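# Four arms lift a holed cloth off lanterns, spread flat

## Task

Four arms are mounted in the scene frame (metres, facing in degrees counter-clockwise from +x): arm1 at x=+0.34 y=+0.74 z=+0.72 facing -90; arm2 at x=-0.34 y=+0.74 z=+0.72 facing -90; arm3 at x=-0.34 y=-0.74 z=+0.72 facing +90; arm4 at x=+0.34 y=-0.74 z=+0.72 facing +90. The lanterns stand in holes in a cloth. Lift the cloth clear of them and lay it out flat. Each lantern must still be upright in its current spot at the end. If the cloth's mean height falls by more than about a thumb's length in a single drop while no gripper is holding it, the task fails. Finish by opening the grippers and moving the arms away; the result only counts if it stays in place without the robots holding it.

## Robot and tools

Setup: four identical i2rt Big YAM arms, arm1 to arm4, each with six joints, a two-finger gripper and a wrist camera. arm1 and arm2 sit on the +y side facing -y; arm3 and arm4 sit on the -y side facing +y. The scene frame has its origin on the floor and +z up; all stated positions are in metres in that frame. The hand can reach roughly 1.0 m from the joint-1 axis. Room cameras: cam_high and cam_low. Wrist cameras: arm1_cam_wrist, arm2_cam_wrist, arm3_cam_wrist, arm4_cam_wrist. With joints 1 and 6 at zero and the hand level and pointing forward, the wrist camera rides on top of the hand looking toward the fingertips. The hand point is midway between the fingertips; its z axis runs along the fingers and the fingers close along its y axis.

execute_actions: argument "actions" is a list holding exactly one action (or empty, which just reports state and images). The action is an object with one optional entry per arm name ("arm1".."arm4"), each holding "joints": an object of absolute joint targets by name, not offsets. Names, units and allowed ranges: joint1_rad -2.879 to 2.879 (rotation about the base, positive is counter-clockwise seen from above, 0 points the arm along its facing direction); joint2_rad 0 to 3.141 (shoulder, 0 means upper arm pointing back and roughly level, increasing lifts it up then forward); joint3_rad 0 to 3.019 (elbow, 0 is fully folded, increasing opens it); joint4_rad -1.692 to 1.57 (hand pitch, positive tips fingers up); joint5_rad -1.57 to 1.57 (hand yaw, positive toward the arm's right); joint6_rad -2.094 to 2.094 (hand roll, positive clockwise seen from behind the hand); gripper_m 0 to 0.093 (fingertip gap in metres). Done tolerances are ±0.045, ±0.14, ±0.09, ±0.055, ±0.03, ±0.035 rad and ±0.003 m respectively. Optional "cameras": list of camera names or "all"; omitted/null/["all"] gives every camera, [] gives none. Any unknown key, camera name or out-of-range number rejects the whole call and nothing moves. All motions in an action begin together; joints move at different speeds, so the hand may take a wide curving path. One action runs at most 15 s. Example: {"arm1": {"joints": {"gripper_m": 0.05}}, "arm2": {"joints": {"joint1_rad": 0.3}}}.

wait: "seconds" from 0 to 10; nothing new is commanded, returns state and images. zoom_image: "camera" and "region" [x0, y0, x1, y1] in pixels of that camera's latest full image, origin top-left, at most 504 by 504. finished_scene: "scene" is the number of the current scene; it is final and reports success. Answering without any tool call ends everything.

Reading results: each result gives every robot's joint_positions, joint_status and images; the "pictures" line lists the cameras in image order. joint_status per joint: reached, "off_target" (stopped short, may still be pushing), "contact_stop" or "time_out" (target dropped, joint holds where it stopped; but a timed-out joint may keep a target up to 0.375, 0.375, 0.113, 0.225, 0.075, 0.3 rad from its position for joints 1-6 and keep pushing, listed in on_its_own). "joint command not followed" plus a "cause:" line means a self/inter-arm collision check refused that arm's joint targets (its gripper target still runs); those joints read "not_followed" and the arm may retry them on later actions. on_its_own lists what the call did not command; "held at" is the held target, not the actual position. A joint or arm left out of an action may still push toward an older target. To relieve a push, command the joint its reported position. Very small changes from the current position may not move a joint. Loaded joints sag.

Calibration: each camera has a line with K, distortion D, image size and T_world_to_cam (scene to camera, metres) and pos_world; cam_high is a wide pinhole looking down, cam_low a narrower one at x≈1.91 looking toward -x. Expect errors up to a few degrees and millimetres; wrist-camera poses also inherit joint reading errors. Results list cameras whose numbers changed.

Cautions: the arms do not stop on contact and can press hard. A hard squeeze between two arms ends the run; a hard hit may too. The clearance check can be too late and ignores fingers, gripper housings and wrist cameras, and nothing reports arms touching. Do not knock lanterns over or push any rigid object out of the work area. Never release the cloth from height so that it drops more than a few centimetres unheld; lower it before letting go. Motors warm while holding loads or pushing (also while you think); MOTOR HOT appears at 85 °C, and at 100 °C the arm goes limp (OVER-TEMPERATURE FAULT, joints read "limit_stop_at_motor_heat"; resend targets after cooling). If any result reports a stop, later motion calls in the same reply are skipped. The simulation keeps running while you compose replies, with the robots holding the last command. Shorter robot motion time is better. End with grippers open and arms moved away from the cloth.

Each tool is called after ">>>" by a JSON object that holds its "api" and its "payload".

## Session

Scene 1 succeeded. Now scene 2.

>>> {"api": "execute_actions", "payload": {"actions": []}}

Scene clock: 0.00 s.
Motor temperatures (°C, as the motors report them): arm1=[23 26 31 20 22 21] | arm2=[21 25 31 24 20 22] | arm3=[22 25 32 21 22 22] | arm4=[20 25 29 21 20 22]
arm1.joint_positions: joint1_rad=+0.004 joint2_rad=+0.448 joint3_rad=+1.468 joint4_rad=-1.524 joint5_rad=-0.017 joint6_rad=-0.016 gripper_m=+0.094
arm1.joint_status: not commanded
arm1.hand: x=+0.3426 y=+0.6224 z=+1.3034 quat_wxyz=(-0.368, -0.592, -0.621, +0.360) (m; scene frame)
arm2.joint_positions: joint1_rad=-0.013 joint2_rad=+0.446 joint3_rad=+1.461 joint4_rad=-1.526 joint5_rad=+0.002 joint6_rad=+0.004 gripper_m=+0.094
arm2.joint_status: not commanded
arm2.hand: x=-0.3396 y=+0.6126 z=+1.3664 quat_wxyz=(-0.352, -0.621, -0.601, +0.360) (m; scene frame)
arm3.joint_positions: joint1_rad=+0.009 joint2_rad=+0.439 joint3_rad=+1.449 joint4_rad=-1.519 joint5_rad=-0.011 joint6_rad=+0.005 gripper_m=+0.095
arm3.joint_status: not commanded
arm3.hand: x=-0.3465 y=-0.6188 z=+1.3324 quat_wxyz=(-0.350, +0.624, -0.592, -0.370) (m; scene frame)
arm4.joint_positions: joint1_rad=+0.002 joint2_rad=+0.439 joint3_rad=+1.476 joint4_rad=-1.542 joint5_rad=+0.004 joint6_rad=+0.007 gripper_m=+0.094
arm4.joint_status: not commanded
arm4.hand: x=+0.3418 y=-0.6272 z=+1.3910 quat_wxyz=(-0.367, +0.594, -0.621, -0.357) (m; scene frame)
pictures: arm1_cam_wrist, arm2_cam_wrist, arm3_cam_wrist, arm4_cam_wrist, cam_high, cam_low
Images, in order (width x height): arm1_cam_wrist 616x616, arm2_cam_wrist 616x616, arm3_cam_wrist 616x616, arm4_cam_wrist 616x616, cam_high 504x504, cam_low 504x504.

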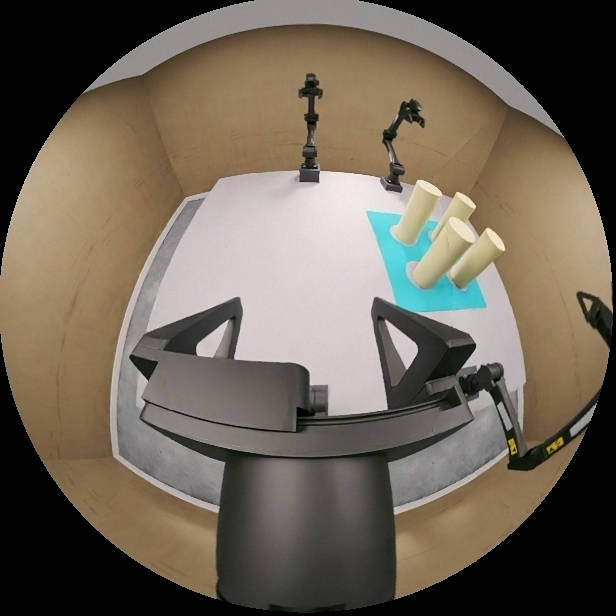

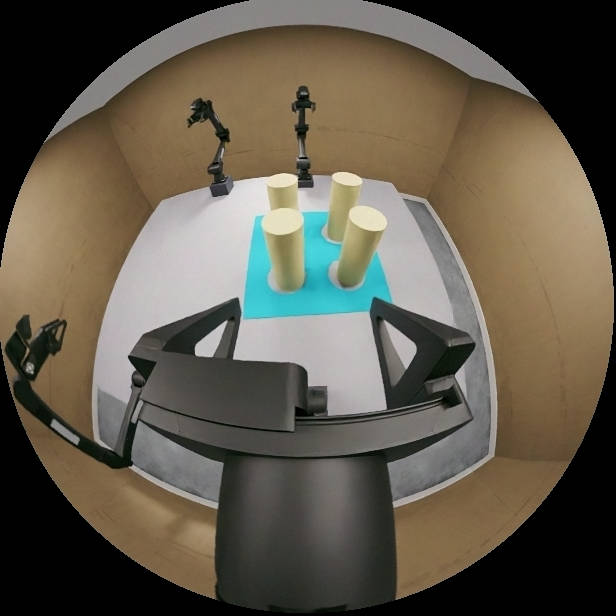

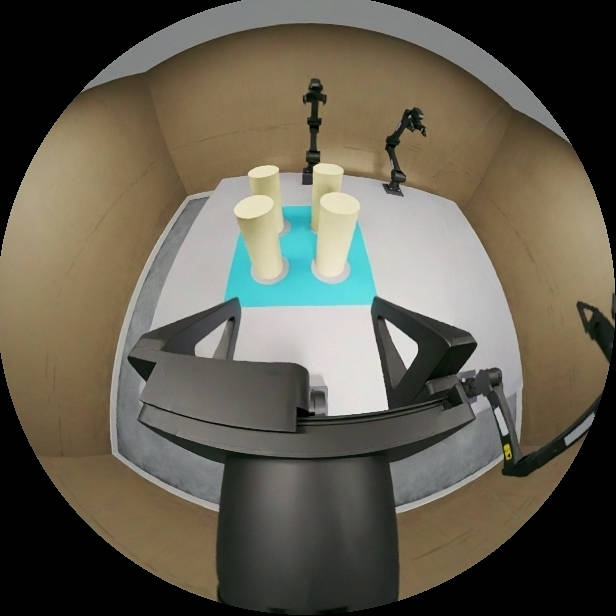

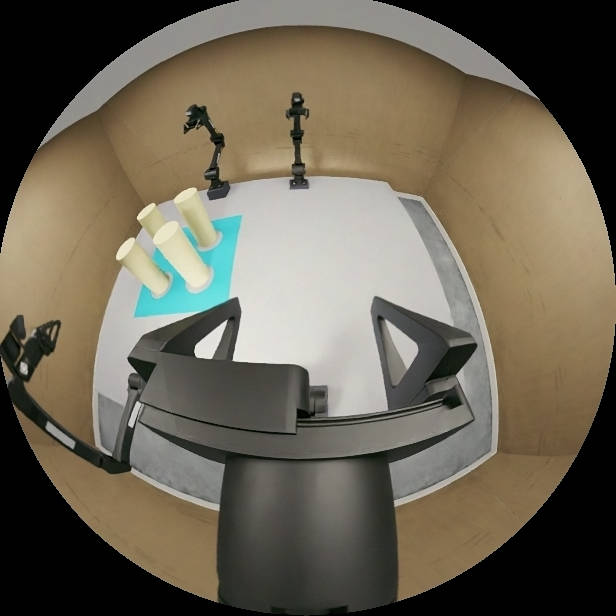

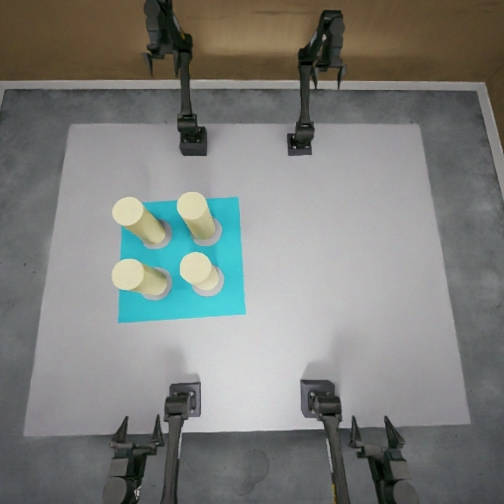

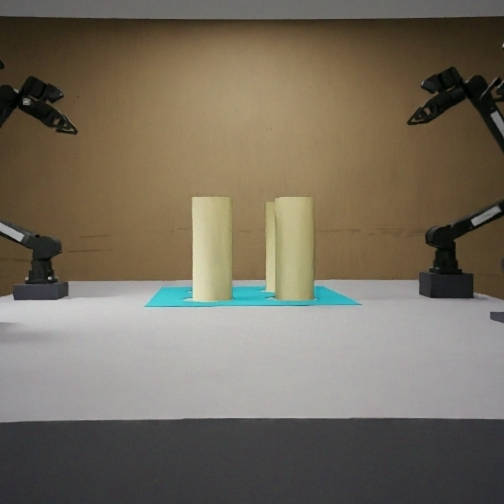

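>>> {"api": "zoom_image", "payload": {"camera": "cam_high", "region": [90, 170, 270, 340]}}

Region (90, 170, 270, 340) of cam_high's 504x504 image, scaled by 2.800, with more detail than that image has.

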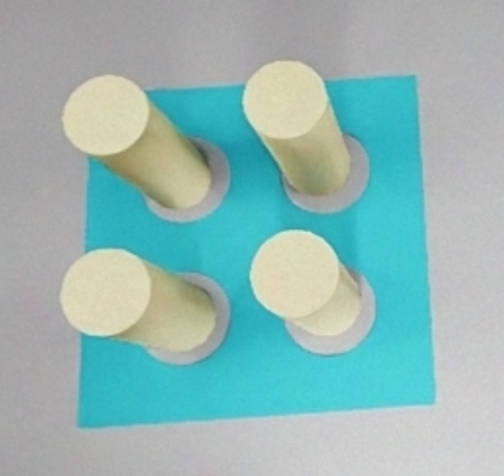

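>>> {"api": "execute_actions", "payload": {"actions": [{"arm1":{"joints":{"joint1_rad":-0.849,"joint2_rad":1.981,"joint3_rad":1.634,"joint4_rad":-1.163,"joint5_rad":0.0,"joint6_rad":-0.12,"gripper_m":0.093}},"arm2":{"joints":{"joint1_rad":-0.7605,"joint2_rad":2.077,"joint3_rad":1.619,"joint4_rad":-1.057,"joint5_rad":0.0,"joint6_rad":-1.615,"gripper_m":0.093}},"arm3":{"joints":{"joint1_rad":0.7316,"joint2_rad":1.886,"joint3_rad":1.388,"joint4_rad":-1.028,"joint5_rad":0.0,"joint6_rad":1.497,"gripper_m":0.093}},"arm4":{"joints":{"joint1_rad":0.781,"joint2_rad":2.079,"joint3_rad":1.513,"joint4_rad":-0.971,"joint5_rad":0.0,"joint6_rad":-0.095,"gripper_m":0.093}}}], "cameras": ["arm1_cam_wrist","arm2_cam_wrist","arm3_cam_wrist","arm4_cam_wrist"]}}

Scene clock: 42.53 s.
Motor temperatures (°C, as the motors report them): arm1=[23 26 34 20 22 21] | arm2=[21 25 32 24 20 22] | arm3=[22 25 35 21 22 22] | arm4=[20 26 31 21 20 22]
arm1.joint_positions: joint1_rad=-0.852 joint2_rad=+1.987 joint3_rad=+1.615 joint4_rad=-1.163 joint5_rad=-0.002 joint6_rad=-0.108 gripper_m=+0.093
arm1.joint_status: all done
arm1.hand: x=-0.1116 y=+0.3382 z=+0.8120 quat_wxyz=(-0.012, -0.912, -0.408, +0.022) (m; scene frame)
arm2.joint_positions: joint1_rad=-0.769 joint2_rad=+2.086 joint3_rad=+1.612 joint4_rad=-1.063 joint5_rad=-0.001 joint6_rad=-1.604 gripper_m=+0.093
arm2.joint_status: all done
arm2.hand: x=-0.7691 y=+0.3035 z=+0.8123 quat_wxyz=(+0.007, -0.366, -0.931, +0.014) (m; scene frame)
arm3.joint_positions: joint1_rad=+0.738 joint2_rad=+1.893 joint3_rad=+1.378 joint4_rad=-1.041 joint5_rad=+0.000 joint6_rad=+1.484 gripper_m=+0.093
arm3.joint_status: all done
arm3.hand: x=-0.7147 y=-0.3527 z=+0.8098 quat_wxyz=(-0.003, +0.418, -0.908, -0.009) (m; scene frame)
arm4.joint_positions: joint1_rad=+0.787 joint2_rad=+2.079 joint3_rad=+1.505 joint4_rad=-0.976 joint5_rad=+0.002 joint6_rad=-0.082 gripper_m=+0.093
arm4.joint_status: all done
arm4.hand: x=-0.0686 y=-0.3078 z=+0.8064 quat_wxyz=(-0.008, +0.933, -0.360, -0.012) (m; scene frame)
pictures: arm1_cam_wrist, arm2_cam_wrist, arm3_cam_wrist, arm4_cam_wrist
camera_calibration (this result's frames):
arm1_cam_wrist: T_world_to_cam=[[-0.746328, 0.665502, -0.0100825, -0.297585], [0.556673, 0.632442, 0.538639, -0.585806], [0.364842, 0.396389, -0.842476, 0.72131], [0, 0, 0, 1]] pos_world=[-0.159158, 0.282613, 0.920224]
arm2_cam_wrist: T_world_to_cam=[[-0.684547, -0.728542, 0.0249541, -0.318633], [-0.577528, 0.562905, 0.591269, -1.09087], [-0.444811, 0.39034, -0.806088, 0.316018], [0, 0, 0, 1]] pos_world=[-0.70756, 0.258564, 0.907688]
arm3_cam_wrist: T_world_to_cam=[[0.761566, -0.647819, -0.0186647, 0.332232], [-0.524147, -0.632606, 0.570157, -1.05109], [-0.381166, -0.424429, -0.821324, 0.368018], [0, 0, 0, 1]] pos_world=[-0.663667, -0.293504, 0.907751]
arm4_cam_wrist: T_world_to_cam=[[0.666509, 0.745458, 0.00770073, 0.267489], [0.610354, -0.551587, 0.568524, -0.583853], [0.428058, -0.374226, -0.822631, 0.698202], [0, 0, 0, 1]] pos_world=[-0.120798, -0.260162, 0.904237]
Images, in order (width x height): arm1_cam_wrist 616x616, arm2_cam_wrist 616x616, arm3_cam_wrist 616x616, arm4_cam_wrist 616x616.

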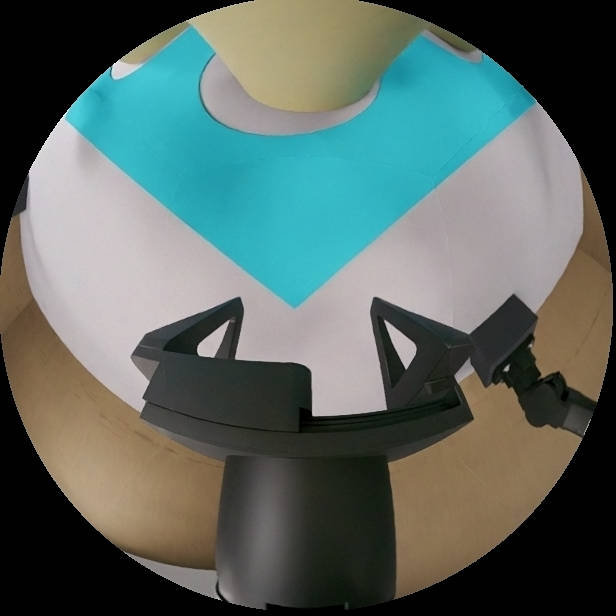

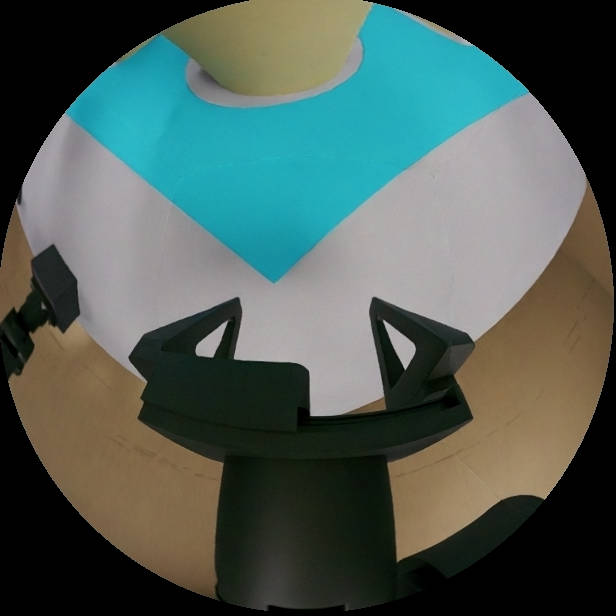

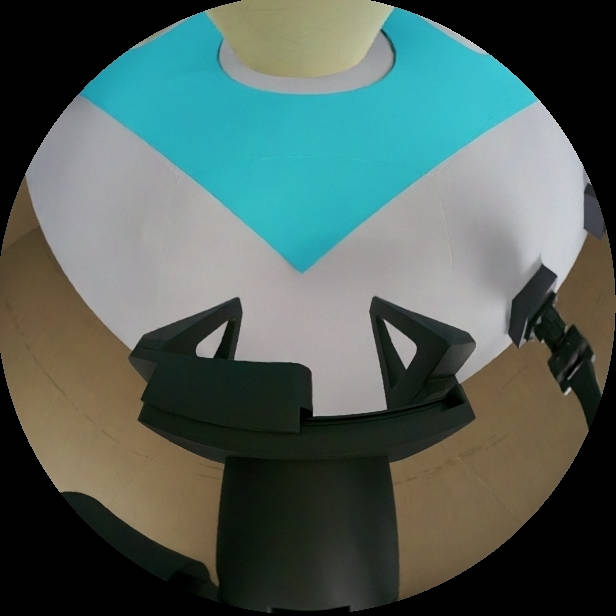

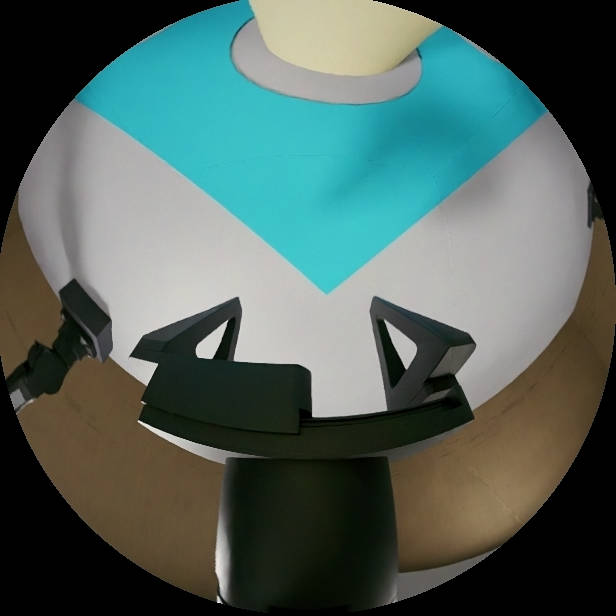

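>>> {"api": "execute_actions", "payload": {"actions": [{"arm1":{"joints":{"joint1_rad":-0.8316,"joint2_rad":2.005,"joint3_rad":1.511,"joint4_rad":-1.056}},"arm2":{"joints":{"joint1_rad":-0.7613,"joint2_rad":2.06,"joint3_rad":1.439,"joint4_rad":-0.924}},"arm3":{"joints":{"joint1_rad":0.693,"joint2_rad":1.965,"joint3_rad":1.366,"joint4_rad":-0.944}},"arm4":{"joints":{"joint1_rad":0.7432,"joint2_rad":2.146,"joint3_rad":1.490,"joint4_rad":-0.900}}}], "cameras": ["arm1_cam_wrist","arm2_cam_wrist","arm3_cam_wrist","arm4_cam_wrist"]}}

Scene clock: 85.90 s.
Motor temperatures (°C, as the motors report them): arm1=[23 29 36 20 22 21] | arm2=[21 27 33 24 20 22] | arm3=[22 28 36 21 22 22] | arm4=[20 28 32 21 20 22]
arm1.joint_positions: joint1_rad=-0.834 joint2_rad=+2.006 joint3_rad=+1.507 joint4_rad=-1.066 joint5_rad=-0.002 joint6_rad=-0.108 gripper_m=+0.093
arm1.joint_status: all done
arm1.hand: x=-0.0885 y=+0.3446 z=+0.7630 quat_wxyz=(-0.007, -0.909, -0.417, +0.007) (m; scene frame)
arm2.joint_positions: joint1_rad=-0.769 joint2_rad=+2.065 joint3_rad=+1.439 joint4_rad=-0.939 joint5_rad=-0.001 joint6_rad=-1.605 gripper_m=+0.093
arm2.joint_status: all done
arm2.hand: x=-0.7384 y=+0.3345 z=+0.7679 quat_wxyz=(+0.001, -0.365, -0.931, +0.001) (m; scene frame)
arm3.joint_positions: joint1_rad=+0.689 joint2_rad=+1.969 joint3_rad=+1.363 joint4_rad=-0.960 joint5_rad=+0.000 joint6_rad=+1.484 gripper_m=+0.093
arm3.joint_status: all done
arm3.hand: x=-0.6977 y=-0.3312 z=+0.7655 quat_wxyz=(-0.005, +0.396, -0.918, -0.005) (m; scene frame)
arm4.joint_positions: joint1_rad=+0.749 joint2_rad=+2.139 joint3_rad=+1.489 joint4_rad=-0.910 joint5_rad=+0.002 joint6_rad=-0.082 gripper_m=+0.093
arm4.joint_status: all done
arm4.hand: x=-0.0512 y=-0.2937 z=+0.7678 quat_wxyz=(-0.006, +0.926, -0.377, -0.007) (m; scene frame)
pictures: arm1_cam_wrist, arm2_cam_wrist, arm3_cam_wrist, arm4_cam_wrist
camera_calibration (this result's frames):
arm1_cam_wrist: T_world_to_cam=[[-0.758008, 0.652112, -0.0132001, -0.27914], [0.532803, 0.630745, 0.564165, -0.597285], [0.376225, 0.420609, -0.825556, 0.648787], [0, 0, 0, 1]] pos_world=[-0.137445, 0.28588, 0.868894]
arm2_cam_wrist: T_world_to_cam=[[-0.684243, -0.729247, -0.00326237, -0.251722], [-0.58968, 0.550646, 0.590819, -1.06886], [-0.429056, 0.406187, -0.806798, 0.288638], [0, 0, 0, 1]] pos_world=[-0.678681, 0.287753, 0.863552]
arm3_cam_wrist: T_world_to_cam=[[0.728789, -0.684684, -0.00857844, 0.289575], [-0.558522, -0.601655, 0.57102, -1.01776], [-0.39613, -0.411362, -0.820891, 0.340822], [0, 0, 0, 1]] pos_world=[-0.644473, -0.273873, 0.863425]
arm4_cam_wrist: T_world_to_cam=[[0.694155, 0.719796, 0.00657661, 0.240384], [0.585664, -0.570066, 0.576214, -0.577358], [0.418505, -0.39613, -0.817273, 0.653235], [0, 0, 0, 1]] pos_world=[-0.102108, -0.243393, 0.864972]
Images, in order (width x height): arm1_cam_wrist 616x616, arm2_cam_wrist 616x616, arm3_cam_wrist 616x616, arm4_cam_wrist 616x616.

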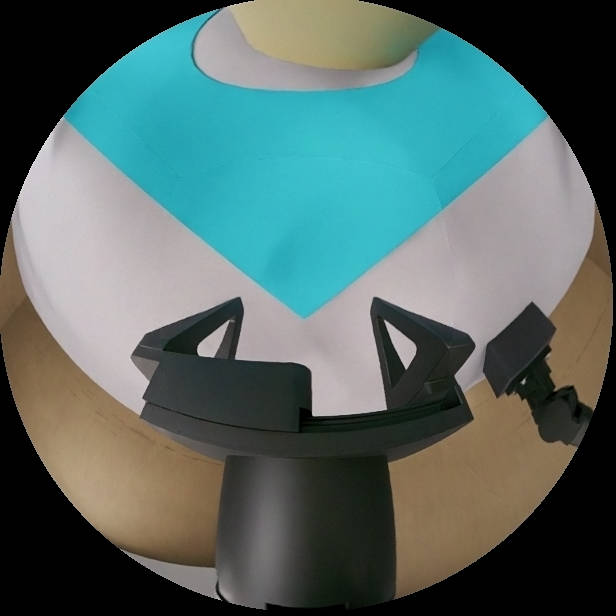

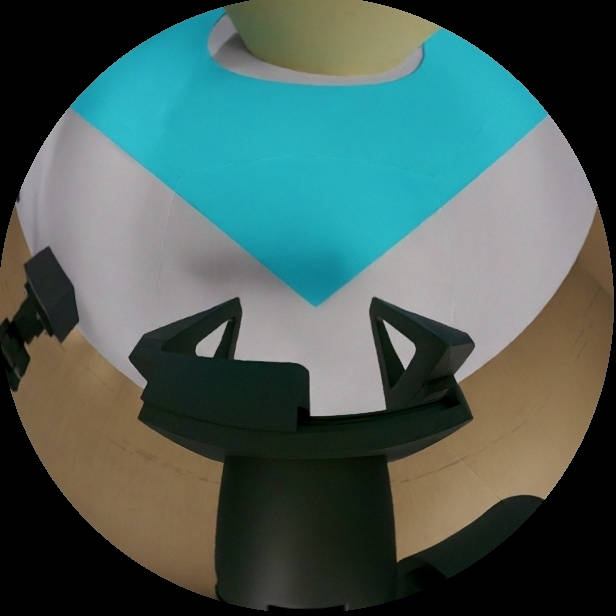

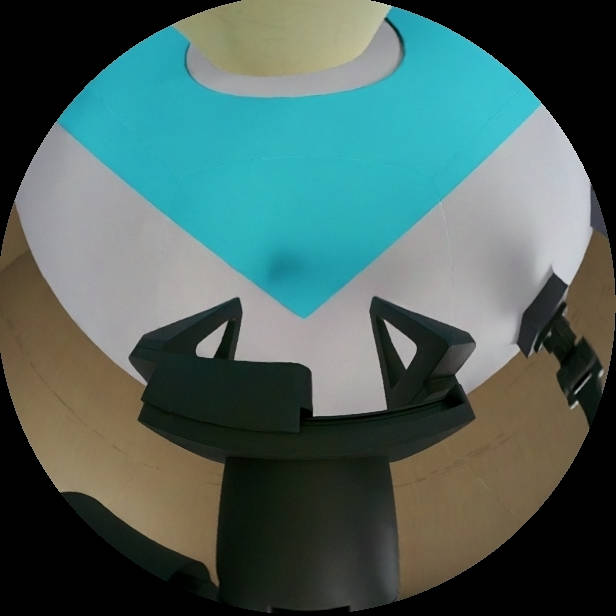

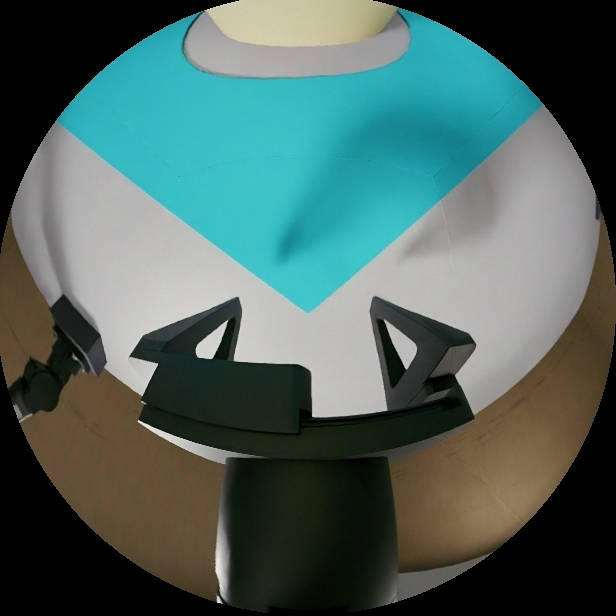

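>>> {"api": "execute_actions", "payload": {"actions": [{"arm1":{"joints":{"joint2_rad":2.045,"joint3_rad":1.458,"joint4_rad":-0.975}},"arm2":{"joints":{"joint1_rad":-0.752,"joint2_rad":2.112,"joint3_rad":1.393,"joint4_rad":-0.841}},"arm3":{"joints":{"joint2_rad":2.028,"joint3_rad":1.345,"joint4_rad":-0.875}},"arm4":{"joints":{"joint2_rad":2.198,"joint3_rad":1.471,"joint4_rad":-0.841}}}], "cameras": ["arm1_cam_wrist","arm2_cam_wrist","arm3_cam_wrist","arm4_cam_wrist"]}}

Scene clock: 114.27 s.
Motor temperatures (°C, as the motors report them): arm1=[23 29 35 20 22 21] | arm2=[21 27 32 24 20 22] | arm3=[22 28 35 21 22 22] | arm4=[20 29 31 21 20 22]
arm1.joint_positions: joint1_rad=-0.835 joint2_rad=+2.038 joint3_rad=+1.459 joint4_rad=-0.984 joint5_rad=-0.003 joint6_rad=-0.109 gripper_m=+0.093
arm1.joint_status: all done
arm1.hand: x=-0.0850 y=+0.3480 z=+0.7294 quat_wxyz=(-0.007, -0.909, -0.417, +0.008) (m; scene frame)
arm2.joint_positions: joint1_rad=-0.760 joint2_rad=+2.109 joint3_rad=+1.400 joint4_rad=-0.853 joint5_rad=-0.001 joint6_rad=-1.605 gripper_m=+0.093
arm2.joint_status: all done
arm2.hand: x=-0.7306 y=+0.3354 z=+0.7317 quat_wxyz=(+0.001, -0.361, -0.932, +0.002) (m; scene frame)
arm3.joint_positions: joint1_rad=+0.689 joint2_rad=+2.026 joint3_rad=+1.346 joint4_rad=-0.887 joint5_rad=+0.000 joint6_rad=+1.484 gripper_m=+0.093
arm3.joint_status: all done
arm3.hand: x=-0.6978 y=-0.3305 z=+0.7303 quat_wxyz=(-0.005, +0.396, -0.918, -0.004) (m; scene frame)
arm4.joint_positions: joint1_rad=+0.749 joint2_rad=+2.186 joint3_rad=+1.474 joint4_rad=-0.850 joint5_rad=+0.002 joint6_rad=-0.083 gripper_m=+0.093
arm4.joint_status: all done
arm4.hand: x=-0.0497 y=-0.2953 z=+0.7370 quat_wxyz=(-0.006, +0.926, -0.377, -0.007) (m; scene frame)
pictures: arm1_cam_wrist, arm2_cam_wrist, arm3_cam_wrist, arm4_cam_wrist
camera_calibration (this result's frames):
arm1_cam_wrist: T_world_to_cam=[[-0.758021, 0.652085, -0.0137458, -0.278744], [0.533296, 0.631792, 0.562525, -0.581468], [0.375498, 0.419075, -0.826666, 0.619626], [0, 0, 0, 1]] pos_world=[-0.133868, 0.289462, 0.835482]
arm2_cam_wrist: T_world_to_cam=[[-0.677818, -0.735229, -0.000607676, -0.241096], [-0.593408, 0.546583, 0.590859, -1.0448], [-0.434085, 0.400855, -0.806775, 0.260571], [0, 0, 0, 1]] pos_world=[-0.6703, 0.289355, 0.827402]
arm3_cam_wrist: T_world_to_cam=[[0.728786, -0.684705, -0.00705882, 0.288742], [-0.559112, -0.600994, 0.571139, -0.997596], [-0.395305, -0.412292, -0.820823, 0.312427], [0, 0, 0, 1]] pos_world=[-0.644695, -0.273035, 0.828252]
arm4_cam_wrist: T_world_to_cam=[[0.693876, 0.720066, 0.00641377, 0.240891], [0.585154, -0.569016, 0.577768, -0.562274], [0.419681, -0.397146, -0.816176, 0.625718], [0, 0, 0, 1]] pos_world=[-0.100733, -0.244899, 0.834014]
Images, in order (width x height): arm1_cam_wrist 616x616, arm2_cam_wrist 616x616, arm3_cam_wrist 616x616, arm4_cam_wrist 616x616.

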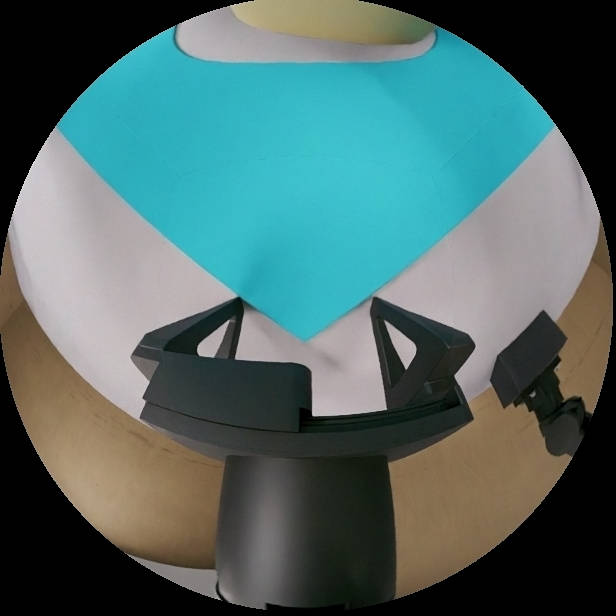

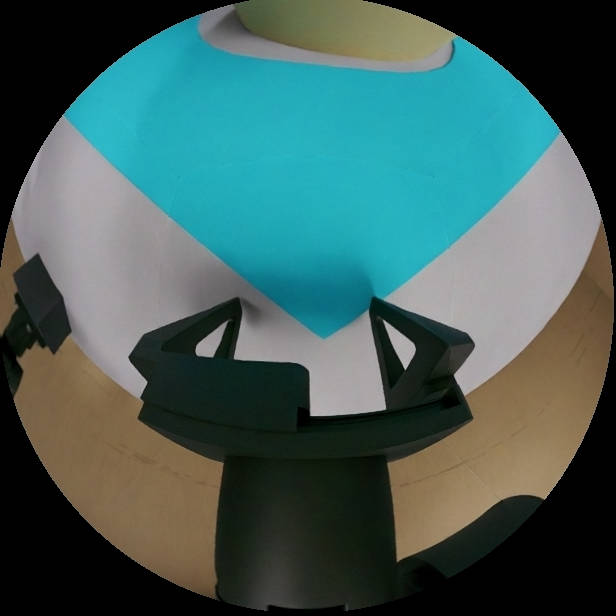

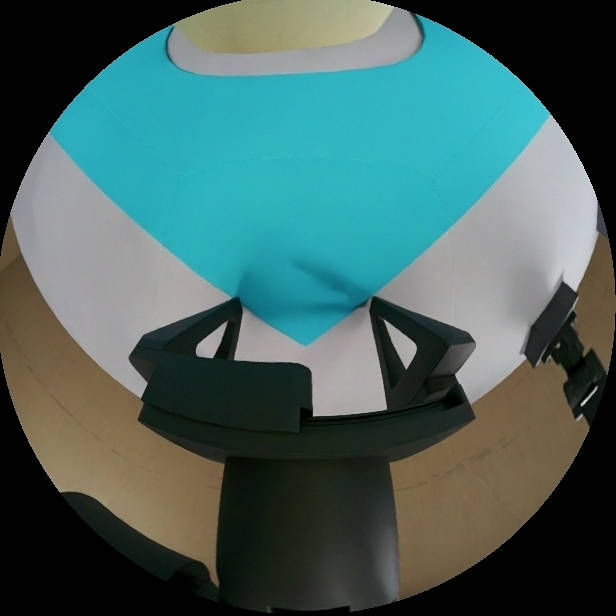

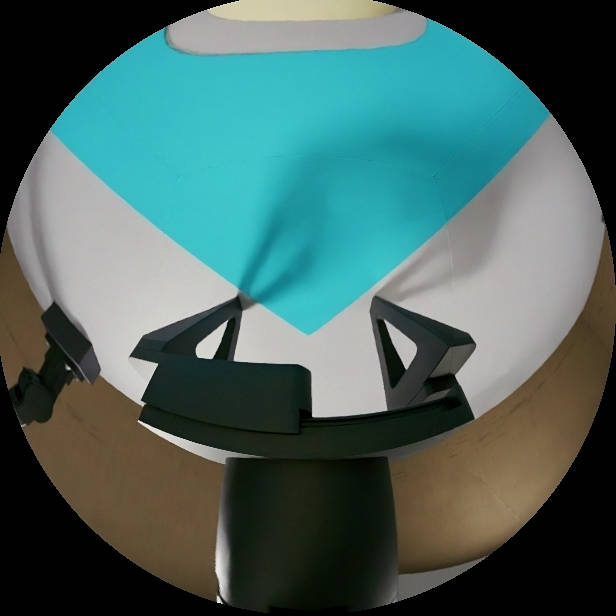

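>>> {"api": "execute_actions", "payload": {"actions": [{"arm1":{"joints":{"gripper_m":0.0}},"arm2":{"joints":{"gripper_m":0.0}},"arm3":{"joints":{"gripper_m":0.0}},"arm4":{"joints":{"gripper_m":0.0}}}], "cameras": ["cam_high"]}}

Scene clock: 117.17 s.
Motor temperatures (°C, as the motors report them): arm1=[23 29 34 20 22 21] | arm2=[21 27 32 24 20 22] | arm3=[22 28 35 21 22 22] | arm4=[20 29 31 21 20 22]
arm1.joint_positions: joint1_rad=-0.834 joint2_rad=+2.038 joint3_rad=+1.459 joint4_rad=-0.982 joint5_rad=-0.003 joint6_rad=-0.109 gripper_m=+0.004
arm1.joint_status: gripper_m off_target (ended at +0.004, target +0.000)
arm1.hand: x=-0.0850 y=+0.3471 z=+0.7294 quat_wxyz=(-0.008, -0.909, -0.417, +0.009) (m; scene frame)
arm2.joint_positions: joint1_rad=-0.760 joint2_rad=+2.109 joint3_rad=+1.400 joint4_rad=-0.853 joint5_rad=-0.001 joint6_rad=-1.605 gripper_m=+0.000
arm2.joint_status: all done
arm2.hand: x=-0.7306 y=+0.3354 z=+0.7317 quat_wxyz=(+0.001, -0.361, -0.933, +0.002) (m; scene frame)
arm3.joint_positions: joint1_rad=+0.689 joint2_rad=+2.026 joint3_rad=+1.346 joint4_rad=-0.886 joint5_rad=+0.000 joint6_rad=+1.484 gripper_m=+0.001
arm3.joint_status: all done
arm3.hand: x=-0.6981 y=-0.3302 z=+0.7303 quat_wxyz=(-0.005, +0.396, -0.918, -0.005) (m; scene frame)
arm4.joint_positions: joint1_rad=+0.749 joint2_rad=+2.186 joint3_rad=+1.474 joint4_rad=-0.850 joint5_rad=+0.002 joint6_rad=-0.083 gripper_m=+0.002
arm4.joint_status: all done
arm4.hand: x=-0.0497 y=-0.2953 z=+0.7370 quat_wxyz=(-0.006, +0.926, -0.377, -0.007) (m; scene frame)
pictures: cam_high
Images, in order (width x height): cam_high 504x504.

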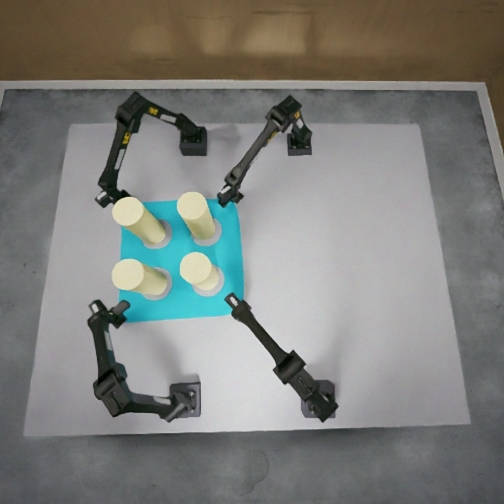

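>>> {"api": "execute_actions", "payload": {"actions": [], "cameras": ["arm2_cam_wrist","arm3_cam_wrist","arm4_cam_wrist"]}}

Scene clock: 118.20 s.
Motor temperatures (°C, as the motors report them): arm1=[23 29 34 20 22 21] | arm2=[21 27 32 24 20 22] | arm3=[22 28 35 21 22 22] | arm4=[20 29 31 21 20 22]
arm1.joint_positions: joint1_rad=-0.834 joint2_rad=+2.038 joint3_rad=+1.459 joint4_rad=-0.982 joint5_rad=-0.003 joint6_rad=-0.109 gripper_m=+0.004
arm1.joint_status: gripper_m off_target (ended at +0.004, target +0.000)
arm1.hand: x=-0.0850 y=+0.3471 z=+0.7294 quat_wxyz=(-0.008, -0.909, -0.417, +0.009) (m; scene frame)
arm2.joint_positions: joint1_rad=-0.760 joint2_rad=+2.109 joint3_rad=+1.400 joint4_rad=-0.853 joint5_rad=-0.001 joint6_rad=-1.605 gripper_m=+0.000
arm2.joint_status: all done
arm2.hand: x=-0.7306 y=+0.3354 z=+0.7317 quat_wxyz=(+0.001, -0.361, -0.933, +0.002) (m; scene frame)
arm3.joint_positions: joint1_rad=+0.689 joint2_rad=+2.026 joint3_rad=+1.346 joint4_rad=-0.886 joint5_rad=+0.000 joint6_rad=+1.484 gripper_m=+0.001
arm3.joint_status: all done
arm3.hand: x=-0.6981 y=-0.3302 z=+0.7303 quat_wxyz=(-0.005, +0.396, -0.918, -0.005) (m; scene frame)
arm4.joint_positions: joint1_rad=+0.749 joint2_rad=+2.186 joint3_rad=+1.474 joint4_rad=-0.850 joint5_rad=+0.002 joint6_rad=-0.083 gripper_m=+0.002
arm4.joint_status: all done
arm4.hand: x=-0.0497 y=-0.2953 z=+0.7370 quat_wxyz=(-0.006, +0.926, -0.377, -0.007) (m; scene frame)
pictures: arm2_cam_wrist, arm3_cam_wrist, arm4_cam_wrist
camera_calibration (this result's frames):
arm2_cam_wrist: T_world_to_cam=[[-0.677538, -0.735488, -0.000608121, -0.240804], [-0.593616, 0.546355, 0.59086, -1.04487], [-0.434238, 0.400691, -0.806774, 0.260513], [0, 0, 0, 1]] pos_world=[-0.670282, 0.289378, 0.827402]
arm3_cam_wrist: T_world_to_cam=[[0.728528, -0.684962, -0.00858299, 0.289965], [-0.558749, -0.601443, 0.571022, -0.997377], [-0.396291, -0.41121, -0.82089, 0.312163], [0, 0, 0, 1]] pos_world=[-0.644824, -0.272886, 0.828265]
arm4_cam_wrist: T_world_to_cam=[[0.693876, 0.720066, 0.00641377, 0.240891], [0.585154, -0.569016, 0.577768, -0.562274], [0.419681, -0.397146, -0.816176, 0.625718], [0, 0, 0, 1]] pos_world=[-0.100733, -0.244899, 0.834014]
Images, in order (width x height): arm2_cam_wrist 616x616, arm3_cam_wrist 616x616, arm4_cam_wrist 616x616.

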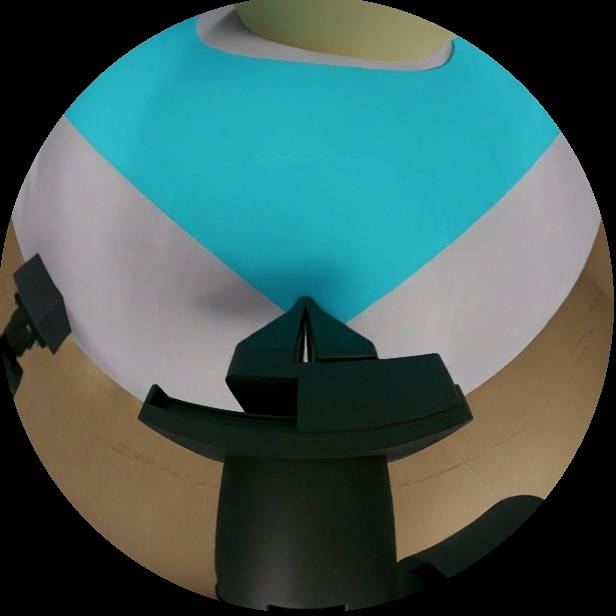

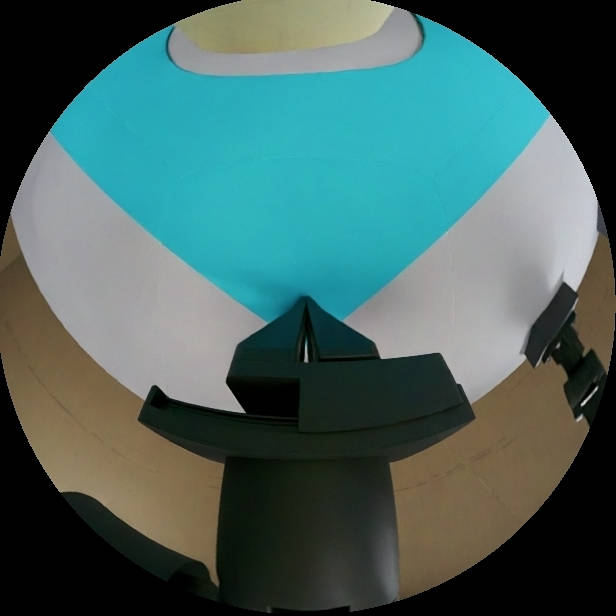

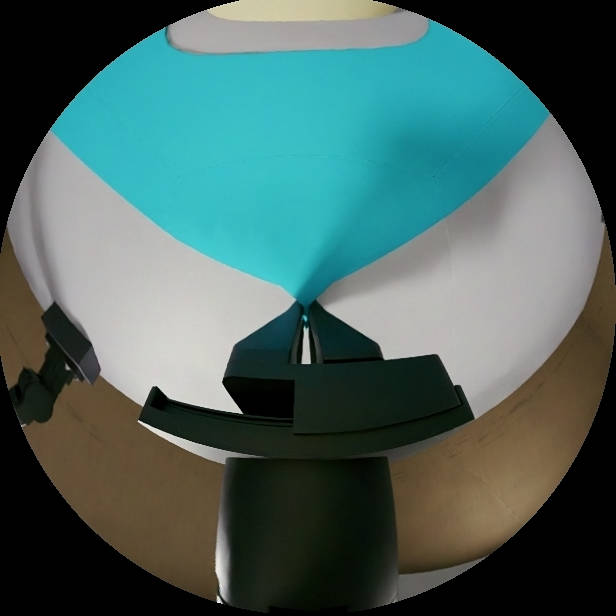

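>>> {"api": "execute_actions", "payload": {"actions": [{"arm2":{"joints":{"joint1_rad":-0.7646,"joint2_rad":2.060,"joint3_rad":1.455,"joint4_rad":-0.945}},"arm3":{"joints":{"joint1_rad":0.715,"joint2_rad":1.950,"joint3_rad":1.345,"joint4_rad":-0.965}}}], "cameras": []}}

>>> {"api": "execute_actions", "payload": {"actions": [{"arm2":{"joints":{"gripper_m":0.093}},"arm3":{"joints":{"gripper_m":0.093}}}], "cameras": ["arm2_cam_wrist","arm3_cam_wrist"]}}

Scene clock: 135.70 s.
Motor temperatures (°C, as the motors report them): arm1=[23 29 34 20 22 21] | arm2=[21 27 32 24 20 22] | arm3=[22 28 34 21 22 22] | arm4=[20 29 31 21 20 22]
arm1.joint_positions: joint1_rad=-0.834 joint2_rad=+2.038 joint3_rad=+1.459 joint4_rad=-0.982 joint5_rad=-0.003 joint6_rad=-0.109 gripper_m=+0.004
arm1.joint_status: not commanded
arm1.hand: x=-0.0850 y=+0.3471 z=+0.7294 quat_wxyz=(-0.008, -0.909, -0.417, +0.009) (m; scene frame)
arm2.joint_positions: joint1_rad=-0.760 joint2_rad=+2.072 joint3_rad=+1.406 joint4_rad=-0.931 joint5_rad=-0.001 joint6_rad=-1.605 gripper_m=+0.000
arm2.joint_status: all done
arm2.hand: x=-0.7245 y=+0.3416 z=+0.7539 quat_wxyz=(-0.005, -0.361, -0.932, -0.014) (m; scene frame)
arm3.joint_positions: joint1_rad=+0.714 joint2_rad=+1.971 joint3_rad=+1.346 joint4_rad=-0.949 joint5_rad=+0.001 joint6_rad=+1.484 gripper_m=+0.001
arm3.joint_status: all done
arm3.hand: x=-0.7036 y=-0.3444 z=+0.7589 quat_wxyz=(-0.006, +0.407, -0.913, -0.001) (m; scene frame)
arm4.joint_positions: joint1_rad=+0.749 joint2_rad=+2.186 joint3_rad=+1.474 joint4_rad=-0.850 joint5_rad=+0.002 joint6_rad=-0.083 gripper_m=+0.002
arm4.joint_status: not commanded
arm4.hand: x=-0.0497 y=-0.2953 z=+0.7370 quat_wxyz=(-0.006, +0.926, -0.377, -0.007) (m; scene frame)
pictures: none
No camera images: the call's "cameras" was empty. Leave "cameras" out to get every camera's image.

Scene clock: 136.40 s.
Motor temperatures (°C, as the motors report them): arm1=[23 29 34 20 22 21] | arm2=[21 27 32 24 20 22] | arm3=[22 28 34 21 22 22] | arm4=[20 29 31 21 20 22]
arm1.joint_positions: joint1_rad=-0.834 joint2_rad=+2.038 joint3_rad=+1.459 joint4_rad=-0.982 joint5_rad=-0.003 joint6_rad=-0.109 gripper_m=+0.004
arm1.joint_status: not commanded
arm1.hand: x=-0.0850 y=+0.3471 z=+0.7294 quat_wxyz=(-0.008, -0.909, -0.417, +0.009) (m; scene frame)
arm2.joint_positions: joint1_rad=-0.760 joint2_rad=+2.072 joint3_rad=+1.406 joint4_rad=-0.931 joint5_rad=-0.001 joint6_rad=-1.605 gripper_m=+0.093
arm2.joint_status: all done
arm2.hand: x=-0.7245 y=+0.3416 z=+0.7539 quat_wxyz=(-0.005, -0.361, -0.932, -0.014) (m; scene frame)
arm3.joint_positions: joint1_rad=+0.714 joint2_rad=+1.971 joint3_rad=+1.346 joint4_rad=-0.949 joint5_rad=+0.001 joint6_rad=+1.485 gripper_m=+0.093
arm3.joint_status: all done
arm3.hand: x=-0.7036 y=-0.3444 z=+0.7589 quat_wxyz=(-0.006, +0.407, -0.914, -0.001) (m; scene frame)
arm4.joint_positions: joint1_rad=+0.749 joint2_rad=+2.186 joint3_rad=+1.474 joint4_rad=-0.850 joint5_rad=+0.002 joint6_rad=-0.083 gripper_m=+0.002
arm4.joint_status: not commanded
arm4.hand: x=-0.0497 y=-0.2953 z=+0.7370 quat_wxyz=(-0.006, +0.926, -0.377, -0.007) (m; scene frame)
pictures: arm2_cam_wrist, arm3_cam_wrist
camera_calibration (this result's frames):
arm2_cam_wrist: T_world_to_cam=[[-0.677155, -0.735011, -0.0349194, -0.206174], [-0.607742, 0.531888, 0.589699, -1.06217], [-0.414862, 0.42054, -0.806868, 0.28592], [0, 0, 0, 1]] pos_world=[-0.66652, 0.293176, 0.849863]
arm3_cam_wrist: T_world_to_cam=[[0.744996, -0.667069, 0.000115898, 0.295716], [-0.547665, -0.611543, 0.571033, -1.02101], [-0.380848, -0.425481, -0.820927, 0.333527], [0, 0, 0, 1]] pos_world=[-0.652453, -0.285218, 0.856796]
Images, in order (width x height): arm2_cam_wrist 616x616, arm3_cam_wrist 616x616.

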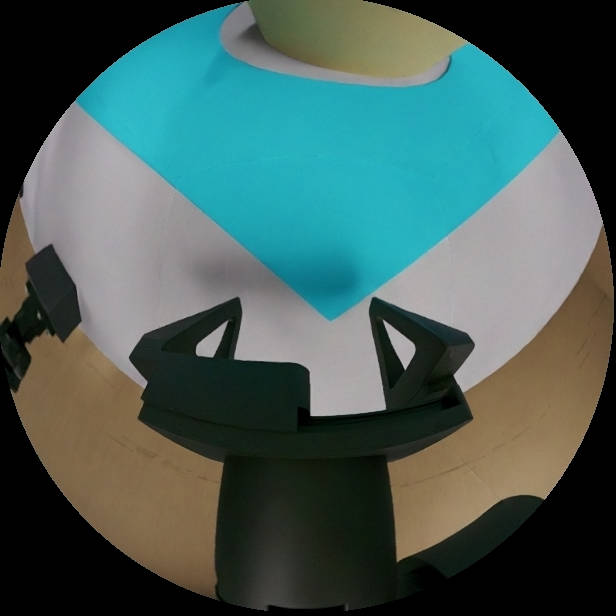

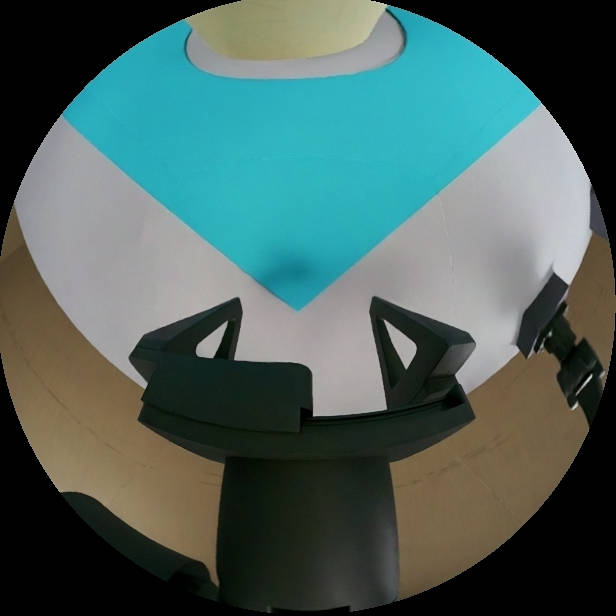

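>>> {"api": "execute_actions", "payload": {"actions": [{"arm2":{"joints":{"joint2_rad":2.12,"joint3_rad":1.406,"joint4_rad":-0.85}},"arm3":{"joints":{"joint2_rad":2.02,"joint3_rad":1.320,"joint4_rad":-0.865}}}], "cameras": ["arm2_cam_wrist","arm3_cam_wrist"]}}

Scene clock: 145.27 s.
Motor temperatures (°C, as the motors report them): arm1=[23 29 34 20 22 21] | arm2=[21 28 33 24 20 22] | arm3=[22 29 34 21 22 22] | arm4=[20 29 31 21 20 22]
arm1.joint_positions: joint1_rad=-0.834 joint2_rad=+2.038 joint3_rad=+1.459 joint4_rad=-0.982 joint5_rad=-0.003 joint6_rad=-0.109 gripper_m=+0.004
arm1.joint_status: not commanded
arm1.hand: x=-0.0850 y=+0.3471 z=+0.7294 quat_wxyz=(-0.008, -0.909, -0.417, +0.009) (m; scene frame)
arm2.joint_positions: joint1_rad=-0.760 joint2_rad=+2.114 joint3_rad=+1.406 joint4_rad=-0.863 joint5_rad=-0.001 joint6_rad=-1.605 gripper_m=+0.093
arm2.joint_status: all done
arm2.hand: x=-0.7305 y=+0.3355 z=+0.7310 quat_wxyz=(+0.000, -0.361, -0.933, -0.002) (m; scene frame)
arm3.joint_positions: joint1_rad=+0.714 joint2_rad=+2.016 joint3_rad=+1.323 joint4_rad=-0.880 joint5_rad=+0.001 joint6_rad=+1.486 gripper_m=+0.093
arm3.joint_status: all done
arm3.hand: x=-0.7025 y=-0.3452 z=+0.7284 quat_wxyz=(-0.006, +0.406, -0.914, -0.001) (m; scene frame)
arm4.joint_positions: joint1_rad=+0.749 joint2_rad=+2.186 joint3_rad=+1.474 joint4_rad=-0.850 joint5_rad=+0.002 joint6_rad=-0.083 gripper_m=+0.002
arm4.joint_status: not commanded
arm4.hand: x=-0.0497 y=-0.2953 z=+0.7370 quat_wxyz=(-0.006, +0.926, -0.377, -0.007) (m; scene frame)
pictures: arm2_cam_wrist, arm3_cam_wrist
camera_calibration (this result's frames):
arm2_cam_wrist: T_world_to_cam=[[-0.677522, -0.735452, -0.00861564, -0.234889], [-0.596914, 0.542977, 0.590651, -1.04558], [-0.429718, 0.405322, -0.806881, 0.261768], [0, 0, 0, 1]] pos_world=[-0.670776, 0.288874, 0.826762]
arm3_cam_wrist: T_world_to_cam=[[0.744237, -0.667916, -0.000691208, 0.29411], [-0.547898, -0.611097, 0.571286, -1.00367], [-0.381994, -0.424794, -0.82075, 0.307893], [0, 0, 0, 1]] pos_world=[-0.651183, -0.286107, 0.82629]
Images, in order (width x height): arm2_cam_wrist 616x616, arm3_cam_wrist 616x616.

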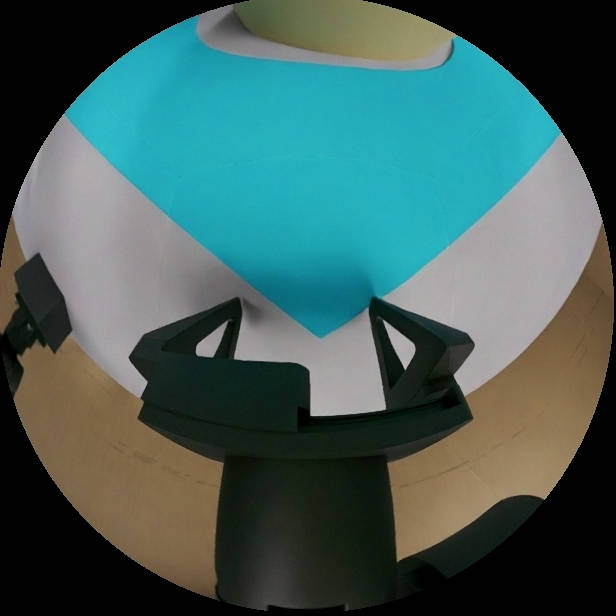

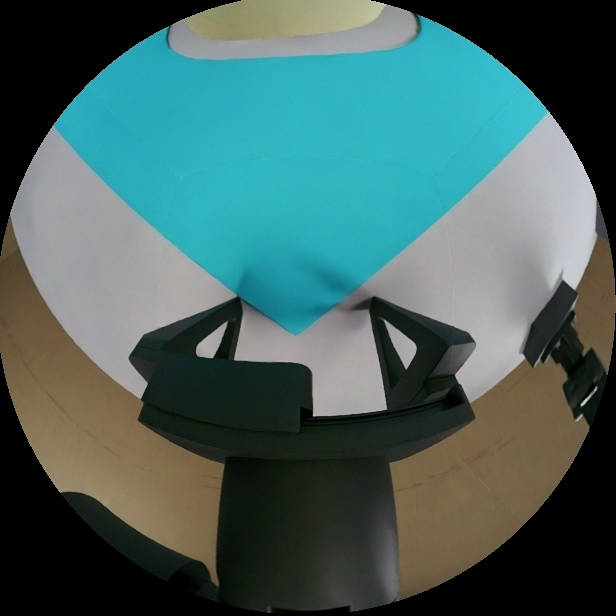

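>>> {"api": "execute_actions", "payload": {"actions": [{"arm2":{"joints":{"joint2_rad":2.075,"joint4_rad":-0.80}},"arm3":{"joints":{"gripper_m":0.0}}}], "cameras": ["arm2_cam_wrist","arm3_cam_wrist"]}}

Scene clock: 154.60 s.
Motor temperatures (°C, as the motors report them): arm1=[23 29 34 20 22 21] | arm2=[21 28 32 24 20 22] | arm3=[22 29 34 21 22 22] | arm4=[20 29 31 21 20 22]
arm1.joint_positions: joint1_rad=-0.834 joint2_rad=+2.038 joint3_rad=+1.459 joint4_rad=-0.982 joint5_rad=-0.003 joint6_rad=-0.109 gripper_m=+0.004
arm1.joint_status: not commanded
arm1.hand: x=-0.0850 y=+0.3471 z=+0.7294 quat_wxyz=(-0.008, -0.909, -0.417, +0.009) (m; scene frame)
arm2.joint_positions: joint1_rad=-0.760 joint2_rad=+2.088 joint3_rad=+1.406 joint4_rad=-0.815 joint5_rad=-0.001 joint6_rad=-1.605 gripper_m=+0.093
arm2.joint_status: all done
arm2.hand: x=-0.7423 y=+0.3234 z=+0.7457 quat_wxyz=(+0.014, -0.361, -0.932, +0.032) (m; scene frame)
arm3.joint_positions: joint1_rad=+0.714 joint2_rad=+2.016 joint3_rad=+1.323 joint4_rad=-0.880 joint5_rad=+0.001 joint6_rad=+1.486 gripper_m=+0.002
arm3.joint_status: all done
arm3.hand: x=-0.7025 y=-0.3452 z=+0.7284 quat_wxyz=(-0.006, +0.406, -0.914, -0.001) (m; scene frame)
arm4.joint_positions: joint1_rad=+0.749 joint2_rad=+2.186 joint3_rad=+1.474 joint4_rad=-0.850 joint5_rad=+0.002 joint6_rad=-0.083 gripper_m=+0.002
arm4.joint_status: not commanded
arm4.hand: x=-0.0497 y=-0.2953 z=+0.7370 quat_wxyz=(-0.006, +0.926, -0.377, -0.007) (m; scene frame)
pictures: arm2_cam_wrist, arm3_cam_wrist
camera_calibration (this result's frames):
arm2_cam_wrist: T_world_to_cam=[[-0.675997, -0.734072, 0.0645517, -0.305441], [-0.56674, 0.573887, 0.591151, -1.04269], [-0.470993, 0.363032, -0.803974, 0.254343], [0, 0, 0, 1]] pos_world=[-0.677615, 0.281833, 0.840586]
arm3_cam_wrist: T_world_to_cam=[[0.744237, -0.667916, -0.000691208, 0.29411], [-0.547898, -0.611097, 0.571286, -1.00367], [-0.381994, -0.424794, -0.82075, 0.307893], [0, 0, 0, 1]] pos_world=[-0.651183, -0.286107, 0.82629]
Images, in order (width x height): arm2_cam_wrist 616x616, arm3_cam_wrist 616x616.

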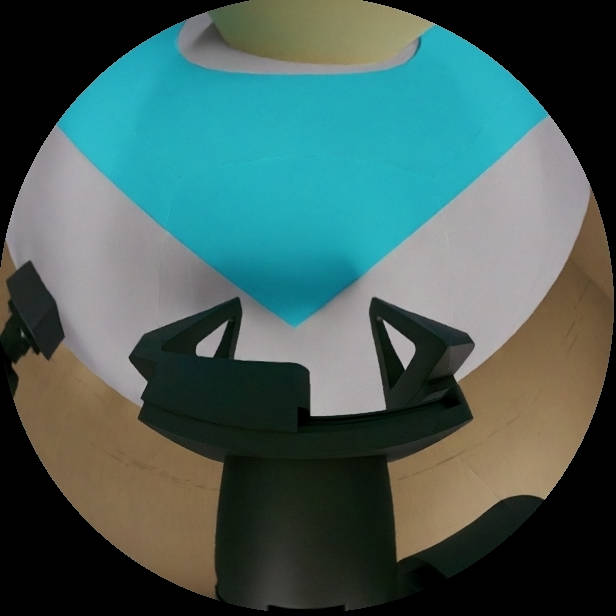

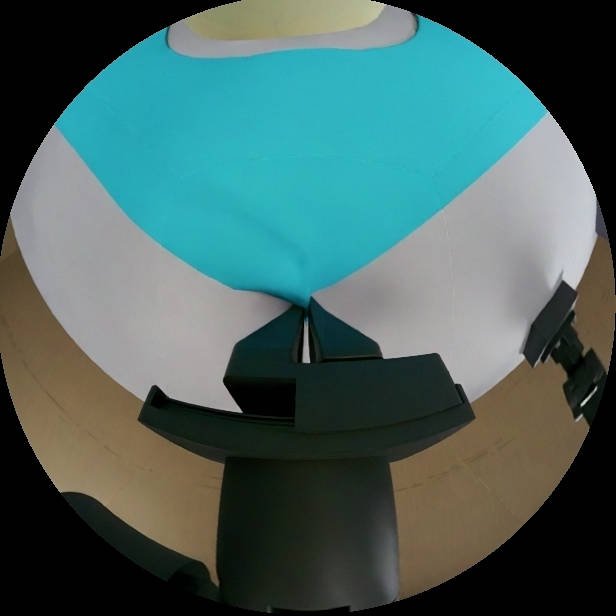

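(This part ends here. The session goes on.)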